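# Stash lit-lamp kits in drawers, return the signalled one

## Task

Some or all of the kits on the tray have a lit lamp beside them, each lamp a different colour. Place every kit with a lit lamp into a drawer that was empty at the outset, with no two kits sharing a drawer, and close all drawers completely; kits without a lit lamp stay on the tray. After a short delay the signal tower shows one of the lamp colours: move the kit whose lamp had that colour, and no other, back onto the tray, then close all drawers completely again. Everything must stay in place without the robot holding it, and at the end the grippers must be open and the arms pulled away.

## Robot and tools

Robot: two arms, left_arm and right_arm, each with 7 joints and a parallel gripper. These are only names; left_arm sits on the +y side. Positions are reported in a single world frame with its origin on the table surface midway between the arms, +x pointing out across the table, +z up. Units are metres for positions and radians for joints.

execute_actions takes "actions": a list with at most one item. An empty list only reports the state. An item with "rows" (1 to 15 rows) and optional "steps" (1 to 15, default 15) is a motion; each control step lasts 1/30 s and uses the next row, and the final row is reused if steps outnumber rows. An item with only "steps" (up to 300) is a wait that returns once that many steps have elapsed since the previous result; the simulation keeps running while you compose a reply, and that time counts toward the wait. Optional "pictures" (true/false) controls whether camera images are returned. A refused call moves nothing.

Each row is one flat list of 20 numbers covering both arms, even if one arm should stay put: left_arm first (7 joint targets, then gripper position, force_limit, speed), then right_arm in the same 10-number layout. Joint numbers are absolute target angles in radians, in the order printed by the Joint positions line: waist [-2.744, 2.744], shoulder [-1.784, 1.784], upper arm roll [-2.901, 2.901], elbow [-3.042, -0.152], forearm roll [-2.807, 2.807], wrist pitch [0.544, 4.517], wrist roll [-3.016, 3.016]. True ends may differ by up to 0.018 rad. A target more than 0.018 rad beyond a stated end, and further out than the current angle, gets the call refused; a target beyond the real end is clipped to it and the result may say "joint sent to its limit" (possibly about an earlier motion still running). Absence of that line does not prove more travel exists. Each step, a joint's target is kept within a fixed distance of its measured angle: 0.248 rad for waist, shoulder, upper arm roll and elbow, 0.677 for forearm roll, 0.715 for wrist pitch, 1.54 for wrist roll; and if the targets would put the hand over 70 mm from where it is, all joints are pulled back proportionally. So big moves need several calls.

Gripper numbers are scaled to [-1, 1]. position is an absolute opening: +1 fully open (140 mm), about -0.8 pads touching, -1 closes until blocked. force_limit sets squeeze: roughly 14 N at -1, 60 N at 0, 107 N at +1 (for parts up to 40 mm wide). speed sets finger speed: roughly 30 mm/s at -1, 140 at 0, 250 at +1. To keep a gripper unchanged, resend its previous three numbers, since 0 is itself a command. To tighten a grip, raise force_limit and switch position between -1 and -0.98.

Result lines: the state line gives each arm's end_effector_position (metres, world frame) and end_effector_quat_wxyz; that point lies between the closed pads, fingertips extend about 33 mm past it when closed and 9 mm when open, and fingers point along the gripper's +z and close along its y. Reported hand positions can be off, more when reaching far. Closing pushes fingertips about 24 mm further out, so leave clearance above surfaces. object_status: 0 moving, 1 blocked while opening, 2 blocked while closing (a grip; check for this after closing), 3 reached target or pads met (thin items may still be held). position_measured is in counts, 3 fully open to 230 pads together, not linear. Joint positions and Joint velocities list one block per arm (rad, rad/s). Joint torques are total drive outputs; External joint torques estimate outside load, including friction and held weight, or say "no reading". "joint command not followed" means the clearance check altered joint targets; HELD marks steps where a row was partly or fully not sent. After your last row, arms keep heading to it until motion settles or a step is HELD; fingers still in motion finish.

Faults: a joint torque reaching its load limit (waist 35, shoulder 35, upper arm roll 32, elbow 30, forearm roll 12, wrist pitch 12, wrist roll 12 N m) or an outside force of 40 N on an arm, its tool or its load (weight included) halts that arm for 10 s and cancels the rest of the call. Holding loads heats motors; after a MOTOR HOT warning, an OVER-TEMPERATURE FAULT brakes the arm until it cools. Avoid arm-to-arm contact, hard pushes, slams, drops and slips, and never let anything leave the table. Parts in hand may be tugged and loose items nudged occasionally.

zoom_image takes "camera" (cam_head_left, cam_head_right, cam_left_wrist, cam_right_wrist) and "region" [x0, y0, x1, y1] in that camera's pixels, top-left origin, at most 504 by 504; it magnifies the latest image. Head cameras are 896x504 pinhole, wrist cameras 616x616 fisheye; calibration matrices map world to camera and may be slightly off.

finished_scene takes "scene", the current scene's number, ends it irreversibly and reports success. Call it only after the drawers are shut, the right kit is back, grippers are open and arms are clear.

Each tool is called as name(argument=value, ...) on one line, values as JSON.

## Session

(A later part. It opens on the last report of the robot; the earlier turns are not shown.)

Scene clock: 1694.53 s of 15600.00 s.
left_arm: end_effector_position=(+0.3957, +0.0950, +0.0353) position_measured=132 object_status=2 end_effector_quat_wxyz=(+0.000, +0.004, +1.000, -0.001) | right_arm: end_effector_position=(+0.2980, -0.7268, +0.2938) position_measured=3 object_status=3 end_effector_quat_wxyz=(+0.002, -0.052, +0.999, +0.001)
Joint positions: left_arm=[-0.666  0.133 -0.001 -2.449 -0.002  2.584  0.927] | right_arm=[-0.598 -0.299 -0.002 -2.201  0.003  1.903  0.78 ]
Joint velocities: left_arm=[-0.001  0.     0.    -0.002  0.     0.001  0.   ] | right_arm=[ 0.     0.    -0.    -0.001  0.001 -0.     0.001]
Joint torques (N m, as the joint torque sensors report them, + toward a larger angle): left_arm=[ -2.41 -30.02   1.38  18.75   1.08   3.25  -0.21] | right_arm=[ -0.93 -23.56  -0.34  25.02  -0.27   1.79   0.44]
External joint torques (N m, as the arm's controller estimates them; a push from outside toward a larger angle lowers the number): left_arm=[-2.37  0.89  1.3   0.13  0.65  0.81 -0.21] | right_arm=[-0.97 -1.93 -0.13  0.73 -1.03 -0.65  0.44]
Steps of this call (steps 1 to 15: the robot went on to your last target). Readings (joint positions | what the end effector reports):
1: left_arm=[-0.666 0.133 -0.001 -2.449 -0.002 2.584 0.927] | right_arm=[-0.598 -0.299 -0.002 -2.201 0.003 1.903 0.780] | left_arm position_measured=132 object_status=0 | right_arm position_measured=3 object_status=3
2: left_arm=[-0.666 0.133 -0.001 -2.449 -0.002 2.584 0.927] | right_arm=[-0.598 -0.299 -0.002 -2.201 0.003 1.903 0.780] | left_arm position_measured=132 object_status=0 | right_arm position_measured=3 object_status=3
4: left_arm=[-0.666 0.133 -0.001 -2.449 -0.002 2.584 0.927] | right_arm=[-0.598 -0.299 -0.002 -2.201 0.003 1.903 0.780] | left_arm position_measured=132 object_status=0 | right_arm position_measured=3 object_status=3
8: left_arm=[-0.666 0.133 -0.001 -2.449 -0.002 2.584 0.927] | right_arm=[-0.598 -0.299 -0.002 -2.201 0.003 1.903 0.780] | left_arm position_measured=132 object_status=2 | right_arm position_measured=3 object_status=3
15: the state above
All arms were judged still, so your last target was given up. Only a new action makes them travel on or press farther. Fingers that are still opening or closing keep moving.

execute_actions(actions=[{"rows":[[-0.669,0.08,0,-2.44,0,2.5,0.92,-1,-0.2,-0.5,-0.6,-0.3,0,-2.2,0,1.9,0.785,1,0,0],[-0.669,0.08,0,-2.44,0,2.5,0.92,-1,-0.2,-0.5,-0.6,-0.3,0,-2.2,0,1.9,0.785,1,0,0],[-0.669,0.08,0,-2.44,0,2.5,0.92,-1,-0.2,-0.5,-0.6,-0.3,0,-2.2,0,1.9,0.785,1,0,0],[-0.669,0.08,0,-2.44,0,2.5,0.92,-1,-0.2,-0.5,-0.6,-0.3,0,-2.2,0,1.9,0.785,1,0,0],[-0.669,0.014,0,-2.426,0,2.42,0.92,-1,-0.2,-0.5,-0.6,-0.3,0,-2.2,0,1.9,0.785,1,0,0],[-0.669,0.014,0,-2.426,0,2.42,0.92,-1,-0.2,-0.5,-0.6,-0.3,0,-2.2,0,1.9,0.785,1,0,0],[-0.669,0.014,0,-2.426,0,2.42,0.92,-1,-0.2,-0.5,-0.6,-0.3,0,-2.2,0,1.9,0.785,1,0,0],[-0.669,0.014,0,-2.426,0,2.42,0.92,-1,-0.2,-0.5,-0.6,-0.3,0,-2.2,0,1.9,0.785,1,0,0],[-0.669,0.014,0,-2.426,0,2.42,0.92,-1,-0.2,-0.5,-0.6,-0.3,0,-2.2,0,1.9,0.785,1,0,0],[-0.669,-0.344,0,-2.2266,0,1.883,0.92,-1,-0.2,-0.5,-0.6,-0.3,0,-2.2,0,1.9,0.785,1,0,0]],"steps":15}], pictures=false)

execute_actions(actions=[{"steps":30}], pictures=false)

execute_actions(actions=[{"rows":[[-0.054,-0.344,0,-2.2266,0,1.883,1.59,-1,-0.2,-0.5,-0.6,-0.3,0,-2.2,0,1.9,0.785,1,0,0]],"steps":15}], pictures=false)

execute_actions(actions=[{"steps":15}], pictures=false)

execute_actions(actions=[{"rows":[[-0.052,-0.3,0,-2.19,0,1.96,1.59,-1,-0.2,-0.5,-0.6,-0.3,0,-2.2,0,1.9,0.785,1,0,0],[-0.052,-0.3,0,-2.19,0,1.96,1.59,-1,-0.2,-0.5,-0.6,-0.3,0,-2.2,0,1.9,0.785,1,0,0],[-0.052,-0.3,0,-2.19,0,1.96,1.59,-1,-0.2,-0.5,-0.6,-0.3,0,-2.2,0,1.9,0.785,1,0,0],[-0.052,-0.25,0,-2.155,0,2.01,1.59,-1,-0.2,-0.5,-0.6,-0.3,0,-2.2,0,1.9,0.785,1,0,0],[-0.052,-0.25,0,-2.155,0,2.01,1.59,-1,-0.2,-0.5,-0.6,-0.3,0,-2.2,0,1.9,0.785,1,0,0],[-0.052,-0.25,0,-2.155,0,2.01,1.59,-1,-0.2,-0.5,-0.6,-0.3,0,-2.2,0,1.9,0.785,1,0,0],[-0.052,-0.2064,0,-2.124,0,2.043,1.59,-1,-0.2,-0.5,-0.6,-0.3,0,-2.2,0,1.9,0.785,1,0,0]],"steps":15}], pictures=false)

execute_actions(actions=[{"steps":25}])

Scene clock: 1731.50 s of 15600.00 s.
left_arm: end_effector_position=(+0.4142, +0.0807, +0.2068) position_measured=132 object_status=2 end_effector_quat_wxyz=(+0.031, +0.004, +0.999, -0.024) | right_arm: end_effector_position=(+0.2980, -0.7268, +0.2938) position_measured=3 object_status=3 end_effector_quat_wxyz=(+0.002, -0.052, +0.999, +0.001)
Joint positions: left_arm=[-0.666 -0.163 -0.001 -2.311 -0.002  2.226  0.927] | right_arm=[-0.598 -0.299 -0.002 -2.201  0.003  1.903  0.78 ]
Joint velocities: left_arm=[ 0.001 -1.115 -0.     0.536  0.    -0.999 -0.001] | right_arm=[-0.001  0.001 -0.     0.    -0.001 -0.     0.001]
Joint torques (N m, as the joint torque sensors report them, + toward a larger angle): left_arm=[ -2.08 -20.2    0.54  19.22   1.17   1.51  -0.17] | right_arm=[ -0.89 -23.66  -0.47  25.21  -0.2    1.79   0.4 ]
External joint torques (N m, as the arm's controller estimates them; a push from outside toward a larger angle lowers the number): left_arm=[-2.17 -2.04  0.57  0.46  0.55 -0.74 -0.17] | right_arm=[-0.89 -2.14 -0.22  0.95 -0.95 -0.65  0.4 ]
Steps of this call (steps 1 to 90: nothing new was sent; then 33.47 s passed at rest; steps 91 to 105: all 15 steps of this action). Readings (joint positions | what the end effector reports):
91: left_arm=[-0.666 0.125 -0.001 -2.450 -0.002 2.570 0.927] | right_arm=[-0.598 -0.299 -0.002 -2.201 0.003 1.903 0.780] | left_arm position_measured=132 object_status=2 | right_arm position_measured=3 object_status=3
92: left_arm=[-0.666 0.113 -0.001 -2.449 -0.002 2.557 0.927] | right_arm=[-0.598 -0.299 -0.002 -2.201 0.003 1.903 0.780] | left_arm position_measured=132 object_status=2 | right_arm position_measured=3 object_status=3
94: left_arm=[-0.666 0.094 -0.001 -2.444 -0.002 2.540 0.927] | right_arm=[-0.598 -0.299 -0.002 -2.201 0.003 1.903 0.780] | left_arm position_measured=132 object_status=2 | right_arm position_measured=3 object_status=3
98: left_arm=[-0.666 0.030 -0.001 -2.430 -0.002 2.476 0.927] | right_arm=[-0.598 -0.299 -0.002 -2.201 0.003 1.903 0.780] | left_arm position_measured=132 object_status=2 | right_arm position_measured=3 object_status=3
105: the state above

Scene clock: 1732.50 s of 15600.00 s.
left_arm: end_effector_position=(+0.3679, +0.1159, +0.3010) position_measured=132 object_status=2 end_effector_quat_wxyz=(+0.002, +0.004, +1.000, -0.002) | right_arm: end_effector_position=(+0.2980, -0.7268, +0.2938) position_measured=3 object_status=3 end_effector_quat_wxyz=(+0.002, -0.052, +0.999, +0.001)
Joint positions: left_arm=[-0.666 -0.344 -0.001 -2.227 -0.002  1.887  0.927] | right_arm=[-0.598 -0.299 -0.002 -2.201  0.003  1.903  0.78 ]
Joint velocities: left_arm=[-0.    -0.001  0.    -0.001 -0.001 -0.006  0.   ] | right_arm=[-0.001  0.    -0.001  0.    -0.001 -0.     0.001]
Joint torques (N m, as the joint torque sensors report them, + toward a larger angle): left_arm=[ -2.52 -19.65   1.68  24.19   1.38   2.18  -0.22] | right_arm=[ -1.05 -23.44  -0.76  25.28  -0.23   1.8    0.34]
External joint torques (N m, as the arm's controller estimates them; a push from outside toward a larger angle lowers the number): left_arm=[-2.45  0.43  2.04 -0.19  0.63 -0.28 -0.22] | right_arm=[-1.05 -1.86 -0.51  0.99 -0.98 -0.65  0.34]
Steps of this call (steps 1 to 30: the robot went on to your last target). Readings (joint positions | what the end effector reports):
1: left_arm=[-0.666 -0.200 -0.001 -2.293 -0.002 2.188 0.927] | right_arm=[-0.598 -0.299 -0.002 -2.201 0.003 1.903 0.780] | left_arm position_measured=132 object_status=2 | right_arm position_measured=3 object_status=3
2: left_arm=[-0.666 -0.236 -0.001 -2.275 -0.002 2.148 0.927] | right_arm=[-0.598 -0.299 -0.002 -2.201 0.003 1.903 0.780] | left_arm position_measured=132 object_status=2 | right_arm position_measured=3 object_status=3
4: left_arm=[-0.666 -0.300 -0.001 -2.244 -0.002 2.068 0.927] | right_arm=[-0.598 -0.299 -0.002 -2.201 0.003 1.903 0.780] | left_arm position_measured=132 object_status=2 | right_arm position_measured=3 object_status=3
8: left_arm=[-0.666 -0.347 -0.001 -2.222 -0.002 1.972 0.927] | right_arm=[-0.598 -0.299 -0.002 -2.201 0.003 1.903 0.780] | left_arm position_measured=132 object_status=2 | right_arm position_measured=3 object_status=3
30: the state above

Scene clock: 1733.00 s of 15600.00 s.
left_arm: end_effector_position=(+0.4606, +0.3698, +0.3004) position_measured=132 object_status=2 end_effector_quat_wxyz=(+0.001, -0.073, +0.997, -0.002) | right_arm: end_effector_position=(+0.2980, -0.7268, +0.2938) position_measured=3 object_status=3 end_effector_quat_wxyz=(+0.002, -0.052, +0.999, +0.001)
Joint positions: left_arm=[-0.069 -0.343  0.01  -2.227 -0.001  1.887  1.379] | right_arm=[-0.598 -0.299 -0.002 -2.201  0.003  1.903  0.78 ]
Joint velocities: left_arm=[ 0.312  0.     0.016 -0.     0.005 -0.004  0.678] | right_arm=[-0.    -0.001  0.    -0.001 -0.    -0.     0.001]
Joint torques (N m, as the joint torque sensors report them, + toward a larger angle): left_arm=[ -5.97 -20.84  -7.    24.34   1.16   2.18   0.44] | right_arm=[ -0.77 -23.6   -0.82  24.95  -0.24   1.83   0.36]
External joint torques (N m, as the arm's controller estimates them; a push from outside toward a larger angle lowers the number): left_arm=[ 1.47 -0.77  1.65 -0.11  0.87 -0.26  0.45] | right_arm=[-0.75 -1.8  -0.55  0.54 -0.99 -0.63  0.36]
Steps of this call (steps 1 to 15: all 15 steps of this action). Readings (joint positions | what the end effector reports):
1: left_arm=[-0.635 -0.344 -0.015 -2.227 -0.003 1.887 0.966] | right_arm=[-0.598 -0.299 -0.002 -2.201 0.003 1.903 0.780] | left_arm position_measured=132 object_status=2 | right_arm position_measured=3 object_status=3
2: left_arm=[-0.595 -0.344 -0.018 -2.227 -0.003 1.887 1.003] | right_arm=[-0.598 -0.299 -0.002 -2.201 0.003 1.903 0.780] | left_arm position_measured=132 object_status=2 | right_arm position_measured=3 object_status=3
4: left_arm=[-0.506 -0.344 -0.015 -2.227 -0.003 1.887 1.071] | right_arm=[-0.598 -0.299 -0.002 -2.201 0.003 1.903 0.780] | left_arm position_measured=132 object_status=2 | right_arm position_measured=3 object_status=3
8: left_arm=[-0.320 -0.343 -0.008 -2.227 -0.003 1.887 1.185] | right_arm=[-0.598 -0.299 -0.002 -2.201 0.003 1.903 0.780] | left_arm position_measured=132 object_status=2 | right_arm position_measured=3 object_status=3
15: the state above

Scene clock: 1733.50 s of 15600.00 s.
left_arm: end_effector_position=(+0.4605, +0.3724, +0.3003) position_measured=132 object_status=2 end_effector_quat_wxyz=(+0.001, +0.006, +1.000, -0.001) | right_arm: end_effector_position=(+0.2980, -0.7268, +0.2938) position_measured=3 object_status=3 end_effector_quat_wxyz=(+0.002, -0.052, +0.999, +0.001)
Joint positions: left_arm=[-0.057 -0.343  0.003 -2.227 -0.001  1.886  1.544] | right_arm=[-0.598 -0.299 -0.002 -2.201  0.003  1.903  0.78 ]
Joint velocities: left_arm=[ 0.001 -0.001 -0.    -0.001  0.     0.     0.131] | right_arm=[ 0.    -0.    -0.    -0.    -0.001  0.001  0.001]
Joint torques (N m, as the joint torque sensors report them, + toward a larger angle): left_arm=[  0.93 -19.84  -1.31  23.81   1.14   2.09   0.46] | right_arm=[ -1.14 -23.74  -0.88  25.48  -0.23   1.79   0.42]
External joint torques (N m, as the arm's controller estimates them; a push from outside toward a larger angle lowers the number): left_arm=[ 0.96  0.18 -0.92 -0.46  0.36 -0.32  0.46] | right_arm=[-1.11 -2.11 -0.6   1.14 -0.98 -0.66  0.42]
Steps of this call (steps 1 to 15: the robot went on to your last target). Readings (joint positions | what the end effector reports):
1: left_arm=[-0.062 -0.343 0.010 -2.227 -0.001 1.887 1.400] | right_arm=[-0.598 -0.299 -0.002 -2.201 0.003 1.903 0.780] | left_arm position_measured=132 object_status=2 | right_arm position_measured=3 object_status=3
2: left_arm=[-0.058 -0.343 0.009 -2.227 -0.001 1.887 1.419] | right_arm=[-0.598 -0.299 -0.002 -2.201 0.003 1.903 0.780] | left_arm position_measured=132 object_status=2 | right_arm position_measured=3 object_status=3
4: left_arm=[-0.057 -0.343 0.007 -2.227 -0.001 1.887 1.451] | right_arm=[-0.598 -0.299 -0.002 -2.201 0.003 1.903 0.780] | left_arm position_measured=132 object_status=2 | right_arm position_measured=3 object_status=3
8: left_arm=[-0.057 -0.343 0.003 -2.227 -0.001 1.886 1.498] | right_arm=[-0.598 -0.299 -0.002 -2.201 0.003 1.903 0.780] | left_arm position_measured=132 object_status=2 | right_arm position_measured=3 object_status=3
15: the state above

Scene clock: 1734.00 s of 15600.00 s.
left_arm: end_effector_position=(+0.5343, +0.3703, +0.2966) position_measured=132 object_status=2 end_effector_quat_wxyz=(+0.051, +0.021, +0.998, -0.001) | right_arm: end_effector_position=(+0.2980, -0.7268, +0.2938) position_measured=3 object_status=3 end_effector_quat_wxyz=(+0.002, -0.052, +0.999, +0.001)
Joint positions: left_arm=[-0.055 -0.207  0.002 -2.129 -0.001  2.024  1.576] | right_arm=[-0.598 -0.299 -0.002 -2.201  0.003  1.903  0.78 ]
Joint velocities: left_arm=[-0.     0.    -0.001  0.028 -0.     0.083  0.025] | right_arm=[ 0.001  0.001 -0.001 -0.     0.     0.001 -0.001]
Joint torques (N m, as the joint torque sensors report them, + toward a larger angle): left_arm=[  0.91 -24.2   -1.03  25.8    1.25   3.55   0.3 ] | right_arm=[ -0.81 -23.52  -0.52  25.28  -0.22   1.86   0.35]
External joint torques (N m, as the arm's controller estimates them; a push from outside toward a larger angle lowers the number): left_arm=[ 0.89  1.18 -0.85  1.34  0.48  0.93  0.3 ] | right_arm=[-0.83 -1.97 -0.3   0.98 -0.98 -0.58  0.35]
Steps of this call (steps 1 to 15: all 15 steps of this action). Readings (joint positions | what the end effector reports):
1: left_arm=[-0.056 -0.335 0.003 -2.219 -0.001 1.895 1.548] | right_arm=[-0.598 -0.299 -0.002 -2.201 0.003 1.903 0.780] | left_arm position_measured=132 object_status=2 | right_arm position_measured=3 object_status=3
2: left_arm=[-0.056 -0.324 0.003 -2.209 -0.001 1.907 1.551] | right_arm=[-0.598 -0.299 -0.002 -2.201 0.003 1.903 0.780] | left_arm position_measured=132 object_status=2 | right_arm position_measured=3 object_status=3
4: left_arm=[-0.055 -0.300 0.003 -2.190 -0.001 1.930 1.558] | right_arm=[-0.598 -0.299 -0.002 -2.201 0.003 1.903 0.780] | left_arm position_measured=132 object_status=2 | right_arm position_measured=3 object_status=3
8: left_arm=[-0.055 -0.237 0.003 -2.146 -0.001 1.982 1.567] | right_arm=[-0.598 -0.299 -0.002 -2.201 0.003 1.903 0.780] | left_arm position_measured=132 object_status=2 | right_arm position_measured=3 object_status=3
15: the state above

Scene clock: 1734.83 s of 15600.00 s.
left_arm: end_effector_position=(+0.5391, +0.3701, +0.2993) position_measured=132 object_status=2 end_effector_quat_wxyz=(+0.059, +0.025, +0.998, -0.001) | right_arm: end_effector_position=(+0.2980, -0.7268, +0.2938) position_measured=3 object_status=3 end_effector_quat_wxyz=(+0.002, -0.052, +0.999, +0.001)
Joint positions: left_arm=[-0.055 -0.207  0.002 -2.127 -0.001  2.037  1.583] | right_arm=[-0.598 -0.299 -0.002 -2.201  0.003  1.903  0.78 ]
Joint velocities: left_arm=[0.001 0.001 0.001 0.    0.001 0.    0.002] | right_arm=[ 0.    -0.001  0.     0.001 -0.001  0.     0.001]
Joint torques (N m, as the joint torque sensors report them, + toward a larger angle): left_arm=[  0.75 -24.51  -1.3   26.08   1.23   3.69   0.47] | right_arm=[ -1.13 -23.62  -0.74  25.04  -0.29   1.76   0.43]
External joint torques (N m, as the arm's controller estimates them; a push from outside toward a larger angle lowers the number): left_arm=[ 0.66  0.48 -1.19  1.56  0.46  1.01  0.47] | right_arm=[-1.19 -1.86 -0.56  0.58 -1.05 -0.71  0.43]
Steps of this call (steps 1 to 25: the robot went on to your last target). Readings (joint positions | what the end effector reports):
1: left_arm=[-0.055 -0.207 0.002 -2.128 -0.001 2.026 1.576] | right_arm=[-0.598 -0.299 -0.002 -2.201 0.003 1.903 0.780] | left_arm position_measured=132 object_status=2 | right_arm position_measured=3 object_status=3
2: left_arm=[-0.055 -0.207 0.002 -2.127 -0.001 2.029 1.577] | right_arm=[-0.598 -0.299 -0.002 -2.201 0.003 1.903 0.780] | left_arm position_measured=132 object_status=2 | right_arm position_measured=3 object_status=3
4: left_arm=[-0.055 -0.207 0.002 -2.127 -0.001 2.032 1.578] | right_arm=[-0.598 -0.299 -0.002 -2.201 0.003 1.903 0.780] | left_arm position_measured=132 object_status=2 | right_arm position_measured=3 object_status=3
8: left_arm=[-0.055 -0.207 0.002 -2.127 -0.001 2.035 1.580] | right_arm=[-0.598 -0.299 -0.002 -2.201 0.003 1.903 0.780] | left_arm position_measured=132 object_status=2 | right_arm position_measured=3 object_status=3
25: the state above
camera_calibration (this result's frames):
cam_left_wrist: T_world_to_cam=[[0.213376, 0.976281, -0.0366807, -0.457207], [0.837345, -0.16341, 0.52168, -0.533973], [0.503312, -0.142029, -0.852352, 0.226924], [0, 0, 0, 1]] pos_world=[0.430463, 0.391336, 0.455212]
cam_right_wrist: T_world_to_cam=[[-0.103114, 0.994502, 0.0182407, 0.745306], [0.915795, 0.0877648, 0.391941, -0.33293], [0.388185, 0.0571195, -0.91981, 0.372354], [0, 0, 0, 1]] pos_world=[0.237205, -0.733257, 0.459389]

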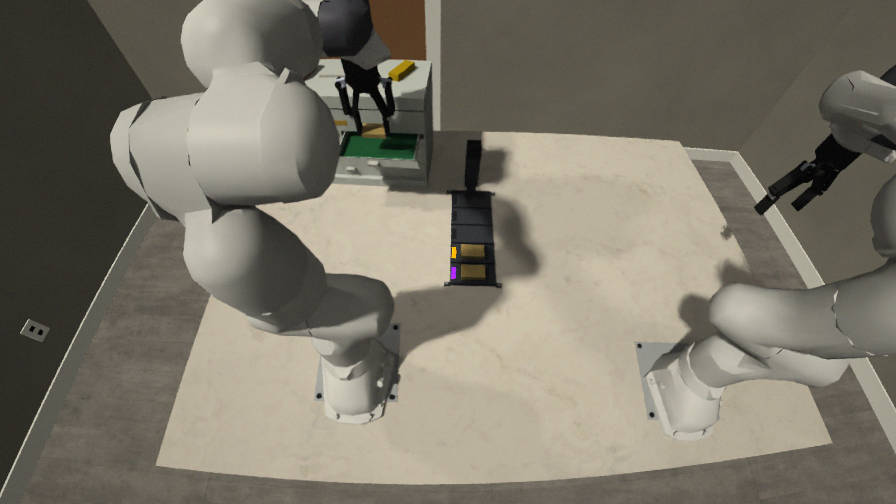

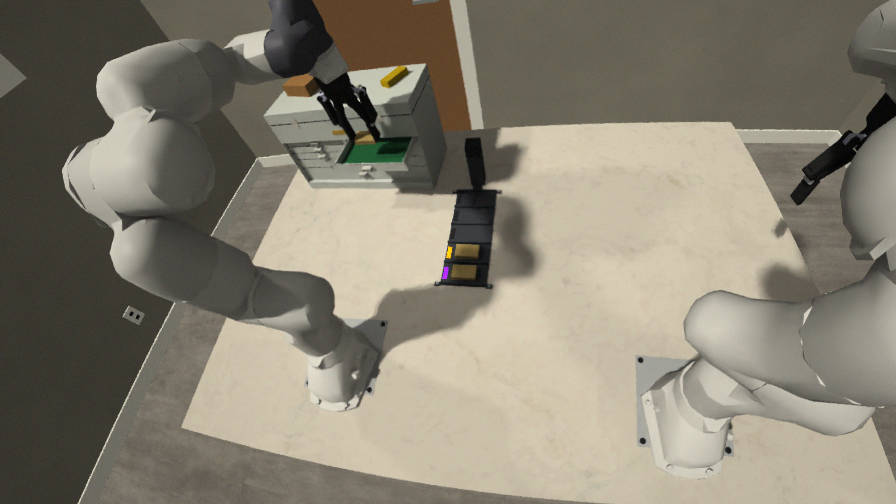

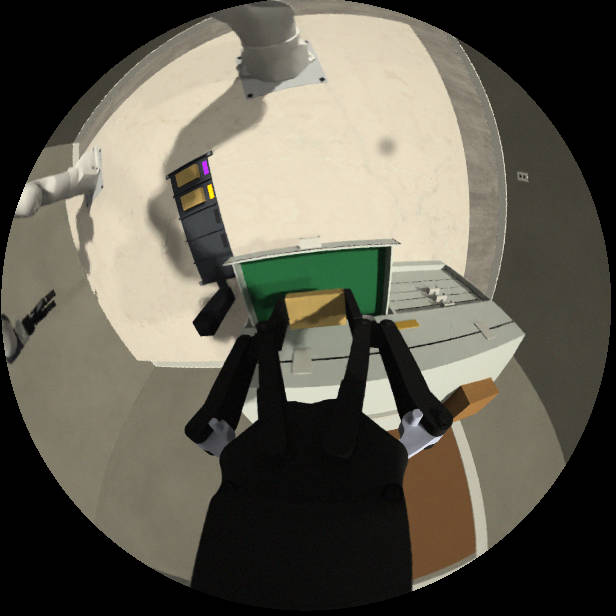

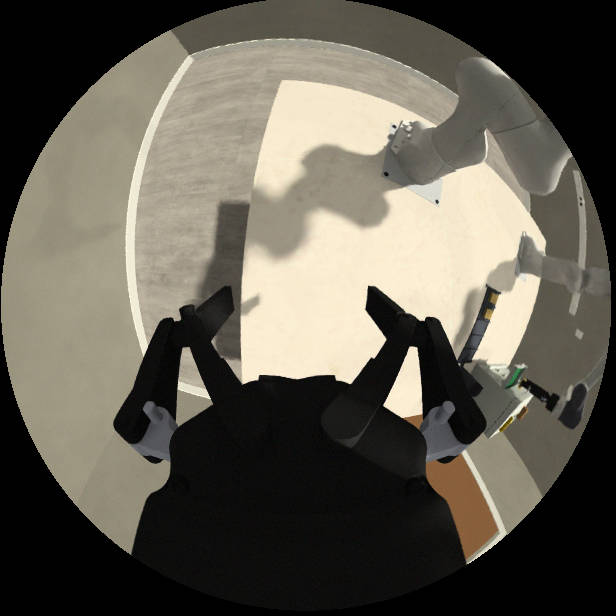

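execute_actions(actions=[{"rows":[[-0.052,-0.2064,0,-2.127,0,2.09,1.59,-1,-0.2,-0.5,-0.6,-0.3,0,-2.2,0,1.9,0.785,1,0,0],[-0.052,-0.2025,0,-2.136,0,2.105,1.59,-1,-0.2,-0.5,-0.6,-0.3,0,-2.2,0,1.9,0.785,1,0,0],[-0.052,-0.1986,0,-2.147,0,2.12,1.59,-1,-0.2,-0.5,-0.6,-0.3,0,-2.2,0,1.9,0.785,1,0,0],[-0.052,-0.1947,0,-2.159,0,2.135,1.59,-1,-0.2,-0.5,-0.6,-0.3,0,-2.2,0,1.9,0.785,1,0,0],[-0.052,-0.1908,0,-2.17,0,2.15,1.59,-1,-0.2,-0.5,-0.6,-0.3,0,-2.2,0,1.9,0.785,1,0,0],[-0.052,-0.1869,0,-2.182,0,2.165,1.59,-1,-0.2,-0.5,-0.6,-0.3,0,-2.2,0,1.9,0.785,1,0,0],[-0.052,-0.183,0,-2.193,0,2.18,1.59,-1,-0.2,-0.5,-0.6,-0.3,0,-2.2,0,1.9,0.785,1,0,0],[-0.052,-0.1791,0,-2.205,0,2.197,1.59,-1,-0.2,-0.5,-0.6,-0.3,0,-2.2,0,1.9,0.785,1,0,0],[-0.052,-0.1752,0,-2.216,0,2.197,1.59,-1,-0.2,-0.5,-0.6,-0.3,0,-2.2,0,1.9,0.785,1,0,0],[-0.052,-0.1713,0,-2.228,0,2.197,1.59,-1,-0.2,-0.5,-0.6,-0.3,0,-2.2,0,1.9,0.785,1,0,0],[-0.052,-0.1674,0,-2.2395,0,2.197,1.59,-1,-0.2,-0.5,-0.6,-0.3,0,-2.2,0,1.9,0.785,1,0,0]],"steps":15}], pictures=false)

execute_actions(actions=[{"steps":12}], pictures=false)

execute_actions(actions=[{"rows":[[-0.052,-0.1625,0,-2.2476,0,2.21,1.59,-1,-0.2,-0.5,-0.6,-0.3,0,-2.2,0,1.9,0.785,1,0,0]],"steps":15}], pictures=false)

execute_actions(actions=[{"rows":[[-0.052,-0.1576,0,-2.2558,0,2.223,1.59,-1,-0.2,-0.5,-0.6,-0.3,0,-2.2,0,1.9,0.785,1,0,0]],"steps":15}], pictures=false)

Scene clock: 1760.67 s of 15600.00 s.
left_arm: end_effector_position=(+0.5348, +0.3703, +0.2375) position_measured=132 object_status=2 end_effector_quat_wxyz=(+0.050, +0.025, +0.998, -0.001) | right_arm: end_effector_position=(+0.2980, -0.7268, +0.2938) position_measured=3 object_status=3 end_effector_quat_wxyz=(+0.002, -0.052, +0.999, +0.001)
Joint positions: left_arm=[-0.055 -0.165  0.002 -2.239 -0.001  2.174  1.583] | right_arm=[-0.598 -0.299 -0.002 -2.201  0.003  1.903  0.78 ]
Joint velocities: left_arm=[ 0.002  0.022  0.    -0.061 -0.002  0.088  0.   ] | right_arm=[-0.    -0.001 -0.002 -0.001  0.001 -0.001  0.002]
Joint torques (N m, as the joint torque sensors report them, + toward a larger angle): left_arm=[ -0.16 -27.91  -1.65  24.57   1.12   4.09   0.46] | right_arm=[ -0.74 -23.84  -0.46  25.05  -0.23   1.77   0.4 ]
External joint torques (N m, as the arm's controller estimates them; a push from outside toward a larger angle lowers the number): left_arm=[-0.28  1.21 -1.6  -1.78  0.36  1.09  0.46] | right_arm=[-0.64 -2.22 -0.1   0.76 -0.97 -0.67  0.4 ]
Steps of this call (steps 1 to 15: the robot went on to your last target; steps 16 to 90: nothing new was sent; then 22.33 s passed at rest; steps 91 to 105: all 15 steps of this action). Readings (joint positions | what the end effector reports):
91: left_arm=[-0.055 -0.207 0.002 -2.127 -0.001 2.045 1.583] | right_arm=[-0.598 -0.299 -0.002 -2.201 0.003 1.903 0.780] | left_arm position_measured=132 object_status=2 | right_arm position_measured=3 object_status=3
92: left_arm=[-0.055 -0.206 0.002 -2.129 -0.001 2.055 1.583] | right_arm=[-0.598 -0.299 -0.002 -2.201 0.003 1.903 0.780] | left_arm position_measured=132 object_status=2 | right_arm position_measured=3 object_status=3
94: left_arm=[-0.055 -0.205 0.002 -2.139 -0.001 2.078 1.583] | right_arm=[-0.598 -0.299 -0.002 -2.201 0.003 1.903 0.780] | left_arm position_measured=132 object_status=2 | right_arm position_measured=3 object_status=3
98: left_arm=[-0.055 -0.190 0.002 -2.179 -0.001 2.129 1.583] | right_arm=[-0.598 -0.299 -0.002 -2.201 0.003 1.903 0.780] | left_arm position_measured=132 object_status=2 | right_arm position_measured=3 object_status=3
105: the state above

Scene clock: 1761.07 s of 15600.00 s.
left_arm: end_effector_position=(+0.5389, +0.3702, +0.2386) position_measured=132 object_status=2 end_effector_quat_wxyz=(+0.057, +0.025, +0.998, -0.001) | right_arm: end_effector_position=(+0.2980, -0.7268, +0.2938) position_measured=3 object_status=3 end_effector_quat_wxyz=(+0.002, -0.052, +0.999, +0.001)
Joint positions: left_arm=[-0.055 -0.165  0.002 -2.24  -0.001  2.19   1.583] | right_arm=[-0.598 -0.299 -0.002 -2.201  0.003  1.903  0.78 ]
Joint velocities: left_arm=[-0.     0.001 -0.     0.001  0.001  0.011 -0.001] | right_arm=[ 0.001 -0.001  0.    -0.    -0.001 -0.001  0.001]
Joint torques (N m, as the joint torque sensors report them, + toward a larger angle): left_arm=[  0.97 -26.93  -0.85  24.23   1.11   3.74   0.39] | right_arm=[ -1.06 -23.54  -0.58  25.15  -0.23   1.78   0.38]
External joint torques (N m, as the arm's controller estimates them; a push from outside toward a larger angle lowers the number): left_arm=[ 0.99 -0.95 -0.66  0.22  0.39  1.06  0.4 ] | right_arm=[-1.08 -1.86 -0.35  0.77 -0.99 -0.68  0.38]
Steps of this call (steps 1 to 12: the robot went on to your last target). Readings (joint positions | what the end effector reports):
1: left_arm=[-0.055 -0.165 0.002 -2.240 -0.001 2.177 1.583] | right_arm=[-0.598 -0.299 -0.002 -2.201 0.003 1.903 0.780] | left_arm position_measured=132 object_status=2 | right_arm position_measured=3 object_status=3
2: left_arm=[-0.055 -0.165 0.002 -2.240 -0.001 2.179 1.583] | right_arm=[-0.598 -0.299 -0.002 -2.201 0.003 1.903 0.780] | left_arm position_measured=132 object_status=2 | right_arm position_measured=3 object_status=3
4: left_arm=[-0.055 -0.165 0.002 -2.240 -0.001 2.183 1.583] | right_arm=[-0.598 -0.299 -0.002 -2.201 0.003 1.903 0.780] | left_arm position_measured=132 object_status=2 | right_arm position_measured=3 object_status=3
8: left_arm=[-0.055 -0.165 0.002 -2.240 -0.001 2.188 1.583] | right_arm=[-0.598 -0.299 -0.002 -2.201 0.003 1.903 0.780] | left_arm position_measured=132 object_status=2 | right_arm position_measured=3 object_status=3
12: the state above

Scene clock: 1761.57 s of 15600.00 s.
left_arm: end_effector_position=(+0.5401, +0.3701, +0.2360) position_measured=132 object_status=2 end_effector_quat_wxyz=(+0.060, +0.025, +0.998, -0.001) | right_arm: end_effector_position=(+0.2980, -0.7268, +0.2938) position_measured=3 object_status=3 end_effector_quat_wxyz=(+0.002, -0.052, +0.999, +0.001)
Joint positions: left_arm=[-0.055 -0.163  0.002 -2.247 -0.001  2.204  1.583] | right_arm=[-0.598 -0.299 -0.002 -2.201  0.003  1.903  0.78 ]
Joint velocities: left_arm=[-0.001 -0.    -0.001 -0.001  0.001  0.005  0.   ] | right_arm=[-0.     0.    -0.001  0.001  0.001  0.    -0.001]
Joint torques (N m, as the joint torque sensors report them, + toward a larger angle): left_arm=[  1.21 -25.45  -0.93  23.63   1.15   3.69   0.5 ] | right_arm=[ -0.93 -23.73  -0.72  25.09  -0.23   1.78   0.4 ]
External joint torques (N m, as the arm's controller estimates them; a push from outside toward a larger angle lowers the number): left_arm=[ 1.31  0.64 -0.66 -0.35  0.43  1.    0.51] | right_arm=[-0.92 -2.04 -0.46  0.7  -0.99 -0.68  0.4 ]
Steps of this call (steps 1 to 15: all 15 steps of this action). Readings (joint positions | what the end effector reports):
1: left_arm=[-0.055 -0.165 0.002 -2.241 -0.001 2.193 1.583] | right_arm=[-0.598 -0.299 -0.002 -2.201 0.003 1.903 0.780] | left_arm position_measured=132 object_status=2 | right_arm position_measured=3 object_status=3
2: left_arm=[-0.055 -0.165 0.002 -2.243 -0.001 2.195 1.583] | right_arm=[-0.598 -0.299 -0.002 -2.201 0.003 1.903 0.780] | left_arm position_measured=132 object_status=2 | right_arm position_measured=3 object_status=3
4: left_arm=[-0.055 -0.164 0.002 -2.246 -0.001 2.198 1.583] | right_arm=[-0.598 -0.299 -0.002 -2.201 0.003 1.903 0.780] | left_arm position_measured=132 object_status=2 | right_arm position_measured=3 object_status=3
8: left_arm=[-0.055 -0.163 0.002 -2.247 -0.001 2.201 1.583] | right_arm=[-0.598 -0.299 -0.002 -2.201 0.003 1.903 0.780] | left_arm position_measured=132 object_status=2 | right_arm position_measured=3 object_status=3
15: the state above

Scene clock: 1762.07 s of 15600.00 s.
left_arm: end_effector_position=(+0.5421, +0.3700, +0.2346) position_measured=132 object_status=2 end_effector_quat_wxyz=(+0.064, +0.025, +0.998, -0.001) | right_arm: end_effector_position=(+0.2980, -0.7268, +0.2938) position_measured=3 object_status=3 end_effector_quat_wxyz=(+0.002, -0.052, +0.999, +0.001)
Joint positions: left_arm=[-0.055 -0.162  0.002 -2.252 -0.001  2.217  1.583] | right_arm=[-0.598 -0.299 -0.002 -2.201  0.003  1.903  0.78 ]
Joint velocities: left_arm=[-0.001 -0.     0.001  0.001 -0.     0.004  0.   ] | right_arm=[ 0.     0.001 -0.    -0.001  0.001  0.001  0.   ]
Joint torques (N m, as the joint torque sensors report them, + toward a larger angle): left_arm=[  1.44 -22.99  -0.77  22.18   1.11   3.63   0.38] | right_arm=[ -0.87 -23.56  -0.26  25.57  -0.22   1.8    0.32]
External joint torques (N m, as the arm's controller estimates them; a push from outside toward a larger angle lowers the number): left_arm=[ 1.51  3.24 -0.54 -1.91  0.4   0.9   0.38] | right_arm=[-0.9  -2.02 -0.04  1.29 -0.98 -0.65  0.32]
Steps of this call (steps 1 to 15: all 15 steps of this action). Readings (joint positions | what the end effector reports):
1: left_arm=[-0.055 -0.163 0.002 -2.248 -0.001 2.206 1.583] | right_arm=[-0.598 -0.299 -0.002 -2.201 0.003 1.903 0.780] | left_arm position_measured=132 object_status=2 | right_arm position_measured=3 object_status=3
2: left_arm=[-0.055 -0.162 0.002 -2.250 -0.001 2.209 1.583] | right_arm=[-0.598 -0.299 -0.002 -2.201 0.003 1.903 0.780] | left_arm position_measured=132 object_status=2 | right_arm position_measured=3 object_status=3
4: left_arm=[-0.055 -0.162 0.002 -2.251 -0.001 2.212 1.583] | right_arm=[-0.598 -0.299 -0.002 -2.201 0.003 1.903 0.780] | left_arm position_measured=132 object_status=2 | right_arm position_measured=3 object_status=3
8: left_arm=[-0.055 -0.162 0.002 -2.251 -0.001 2.215 1.583] | right_arm=[-0.598 -0.299 -0.002 -2.201 0.003 1.903 0.780] | left_arm position_measured=132 object_status=2 | right_arm position_measured=3 object_status=3
15: the state above


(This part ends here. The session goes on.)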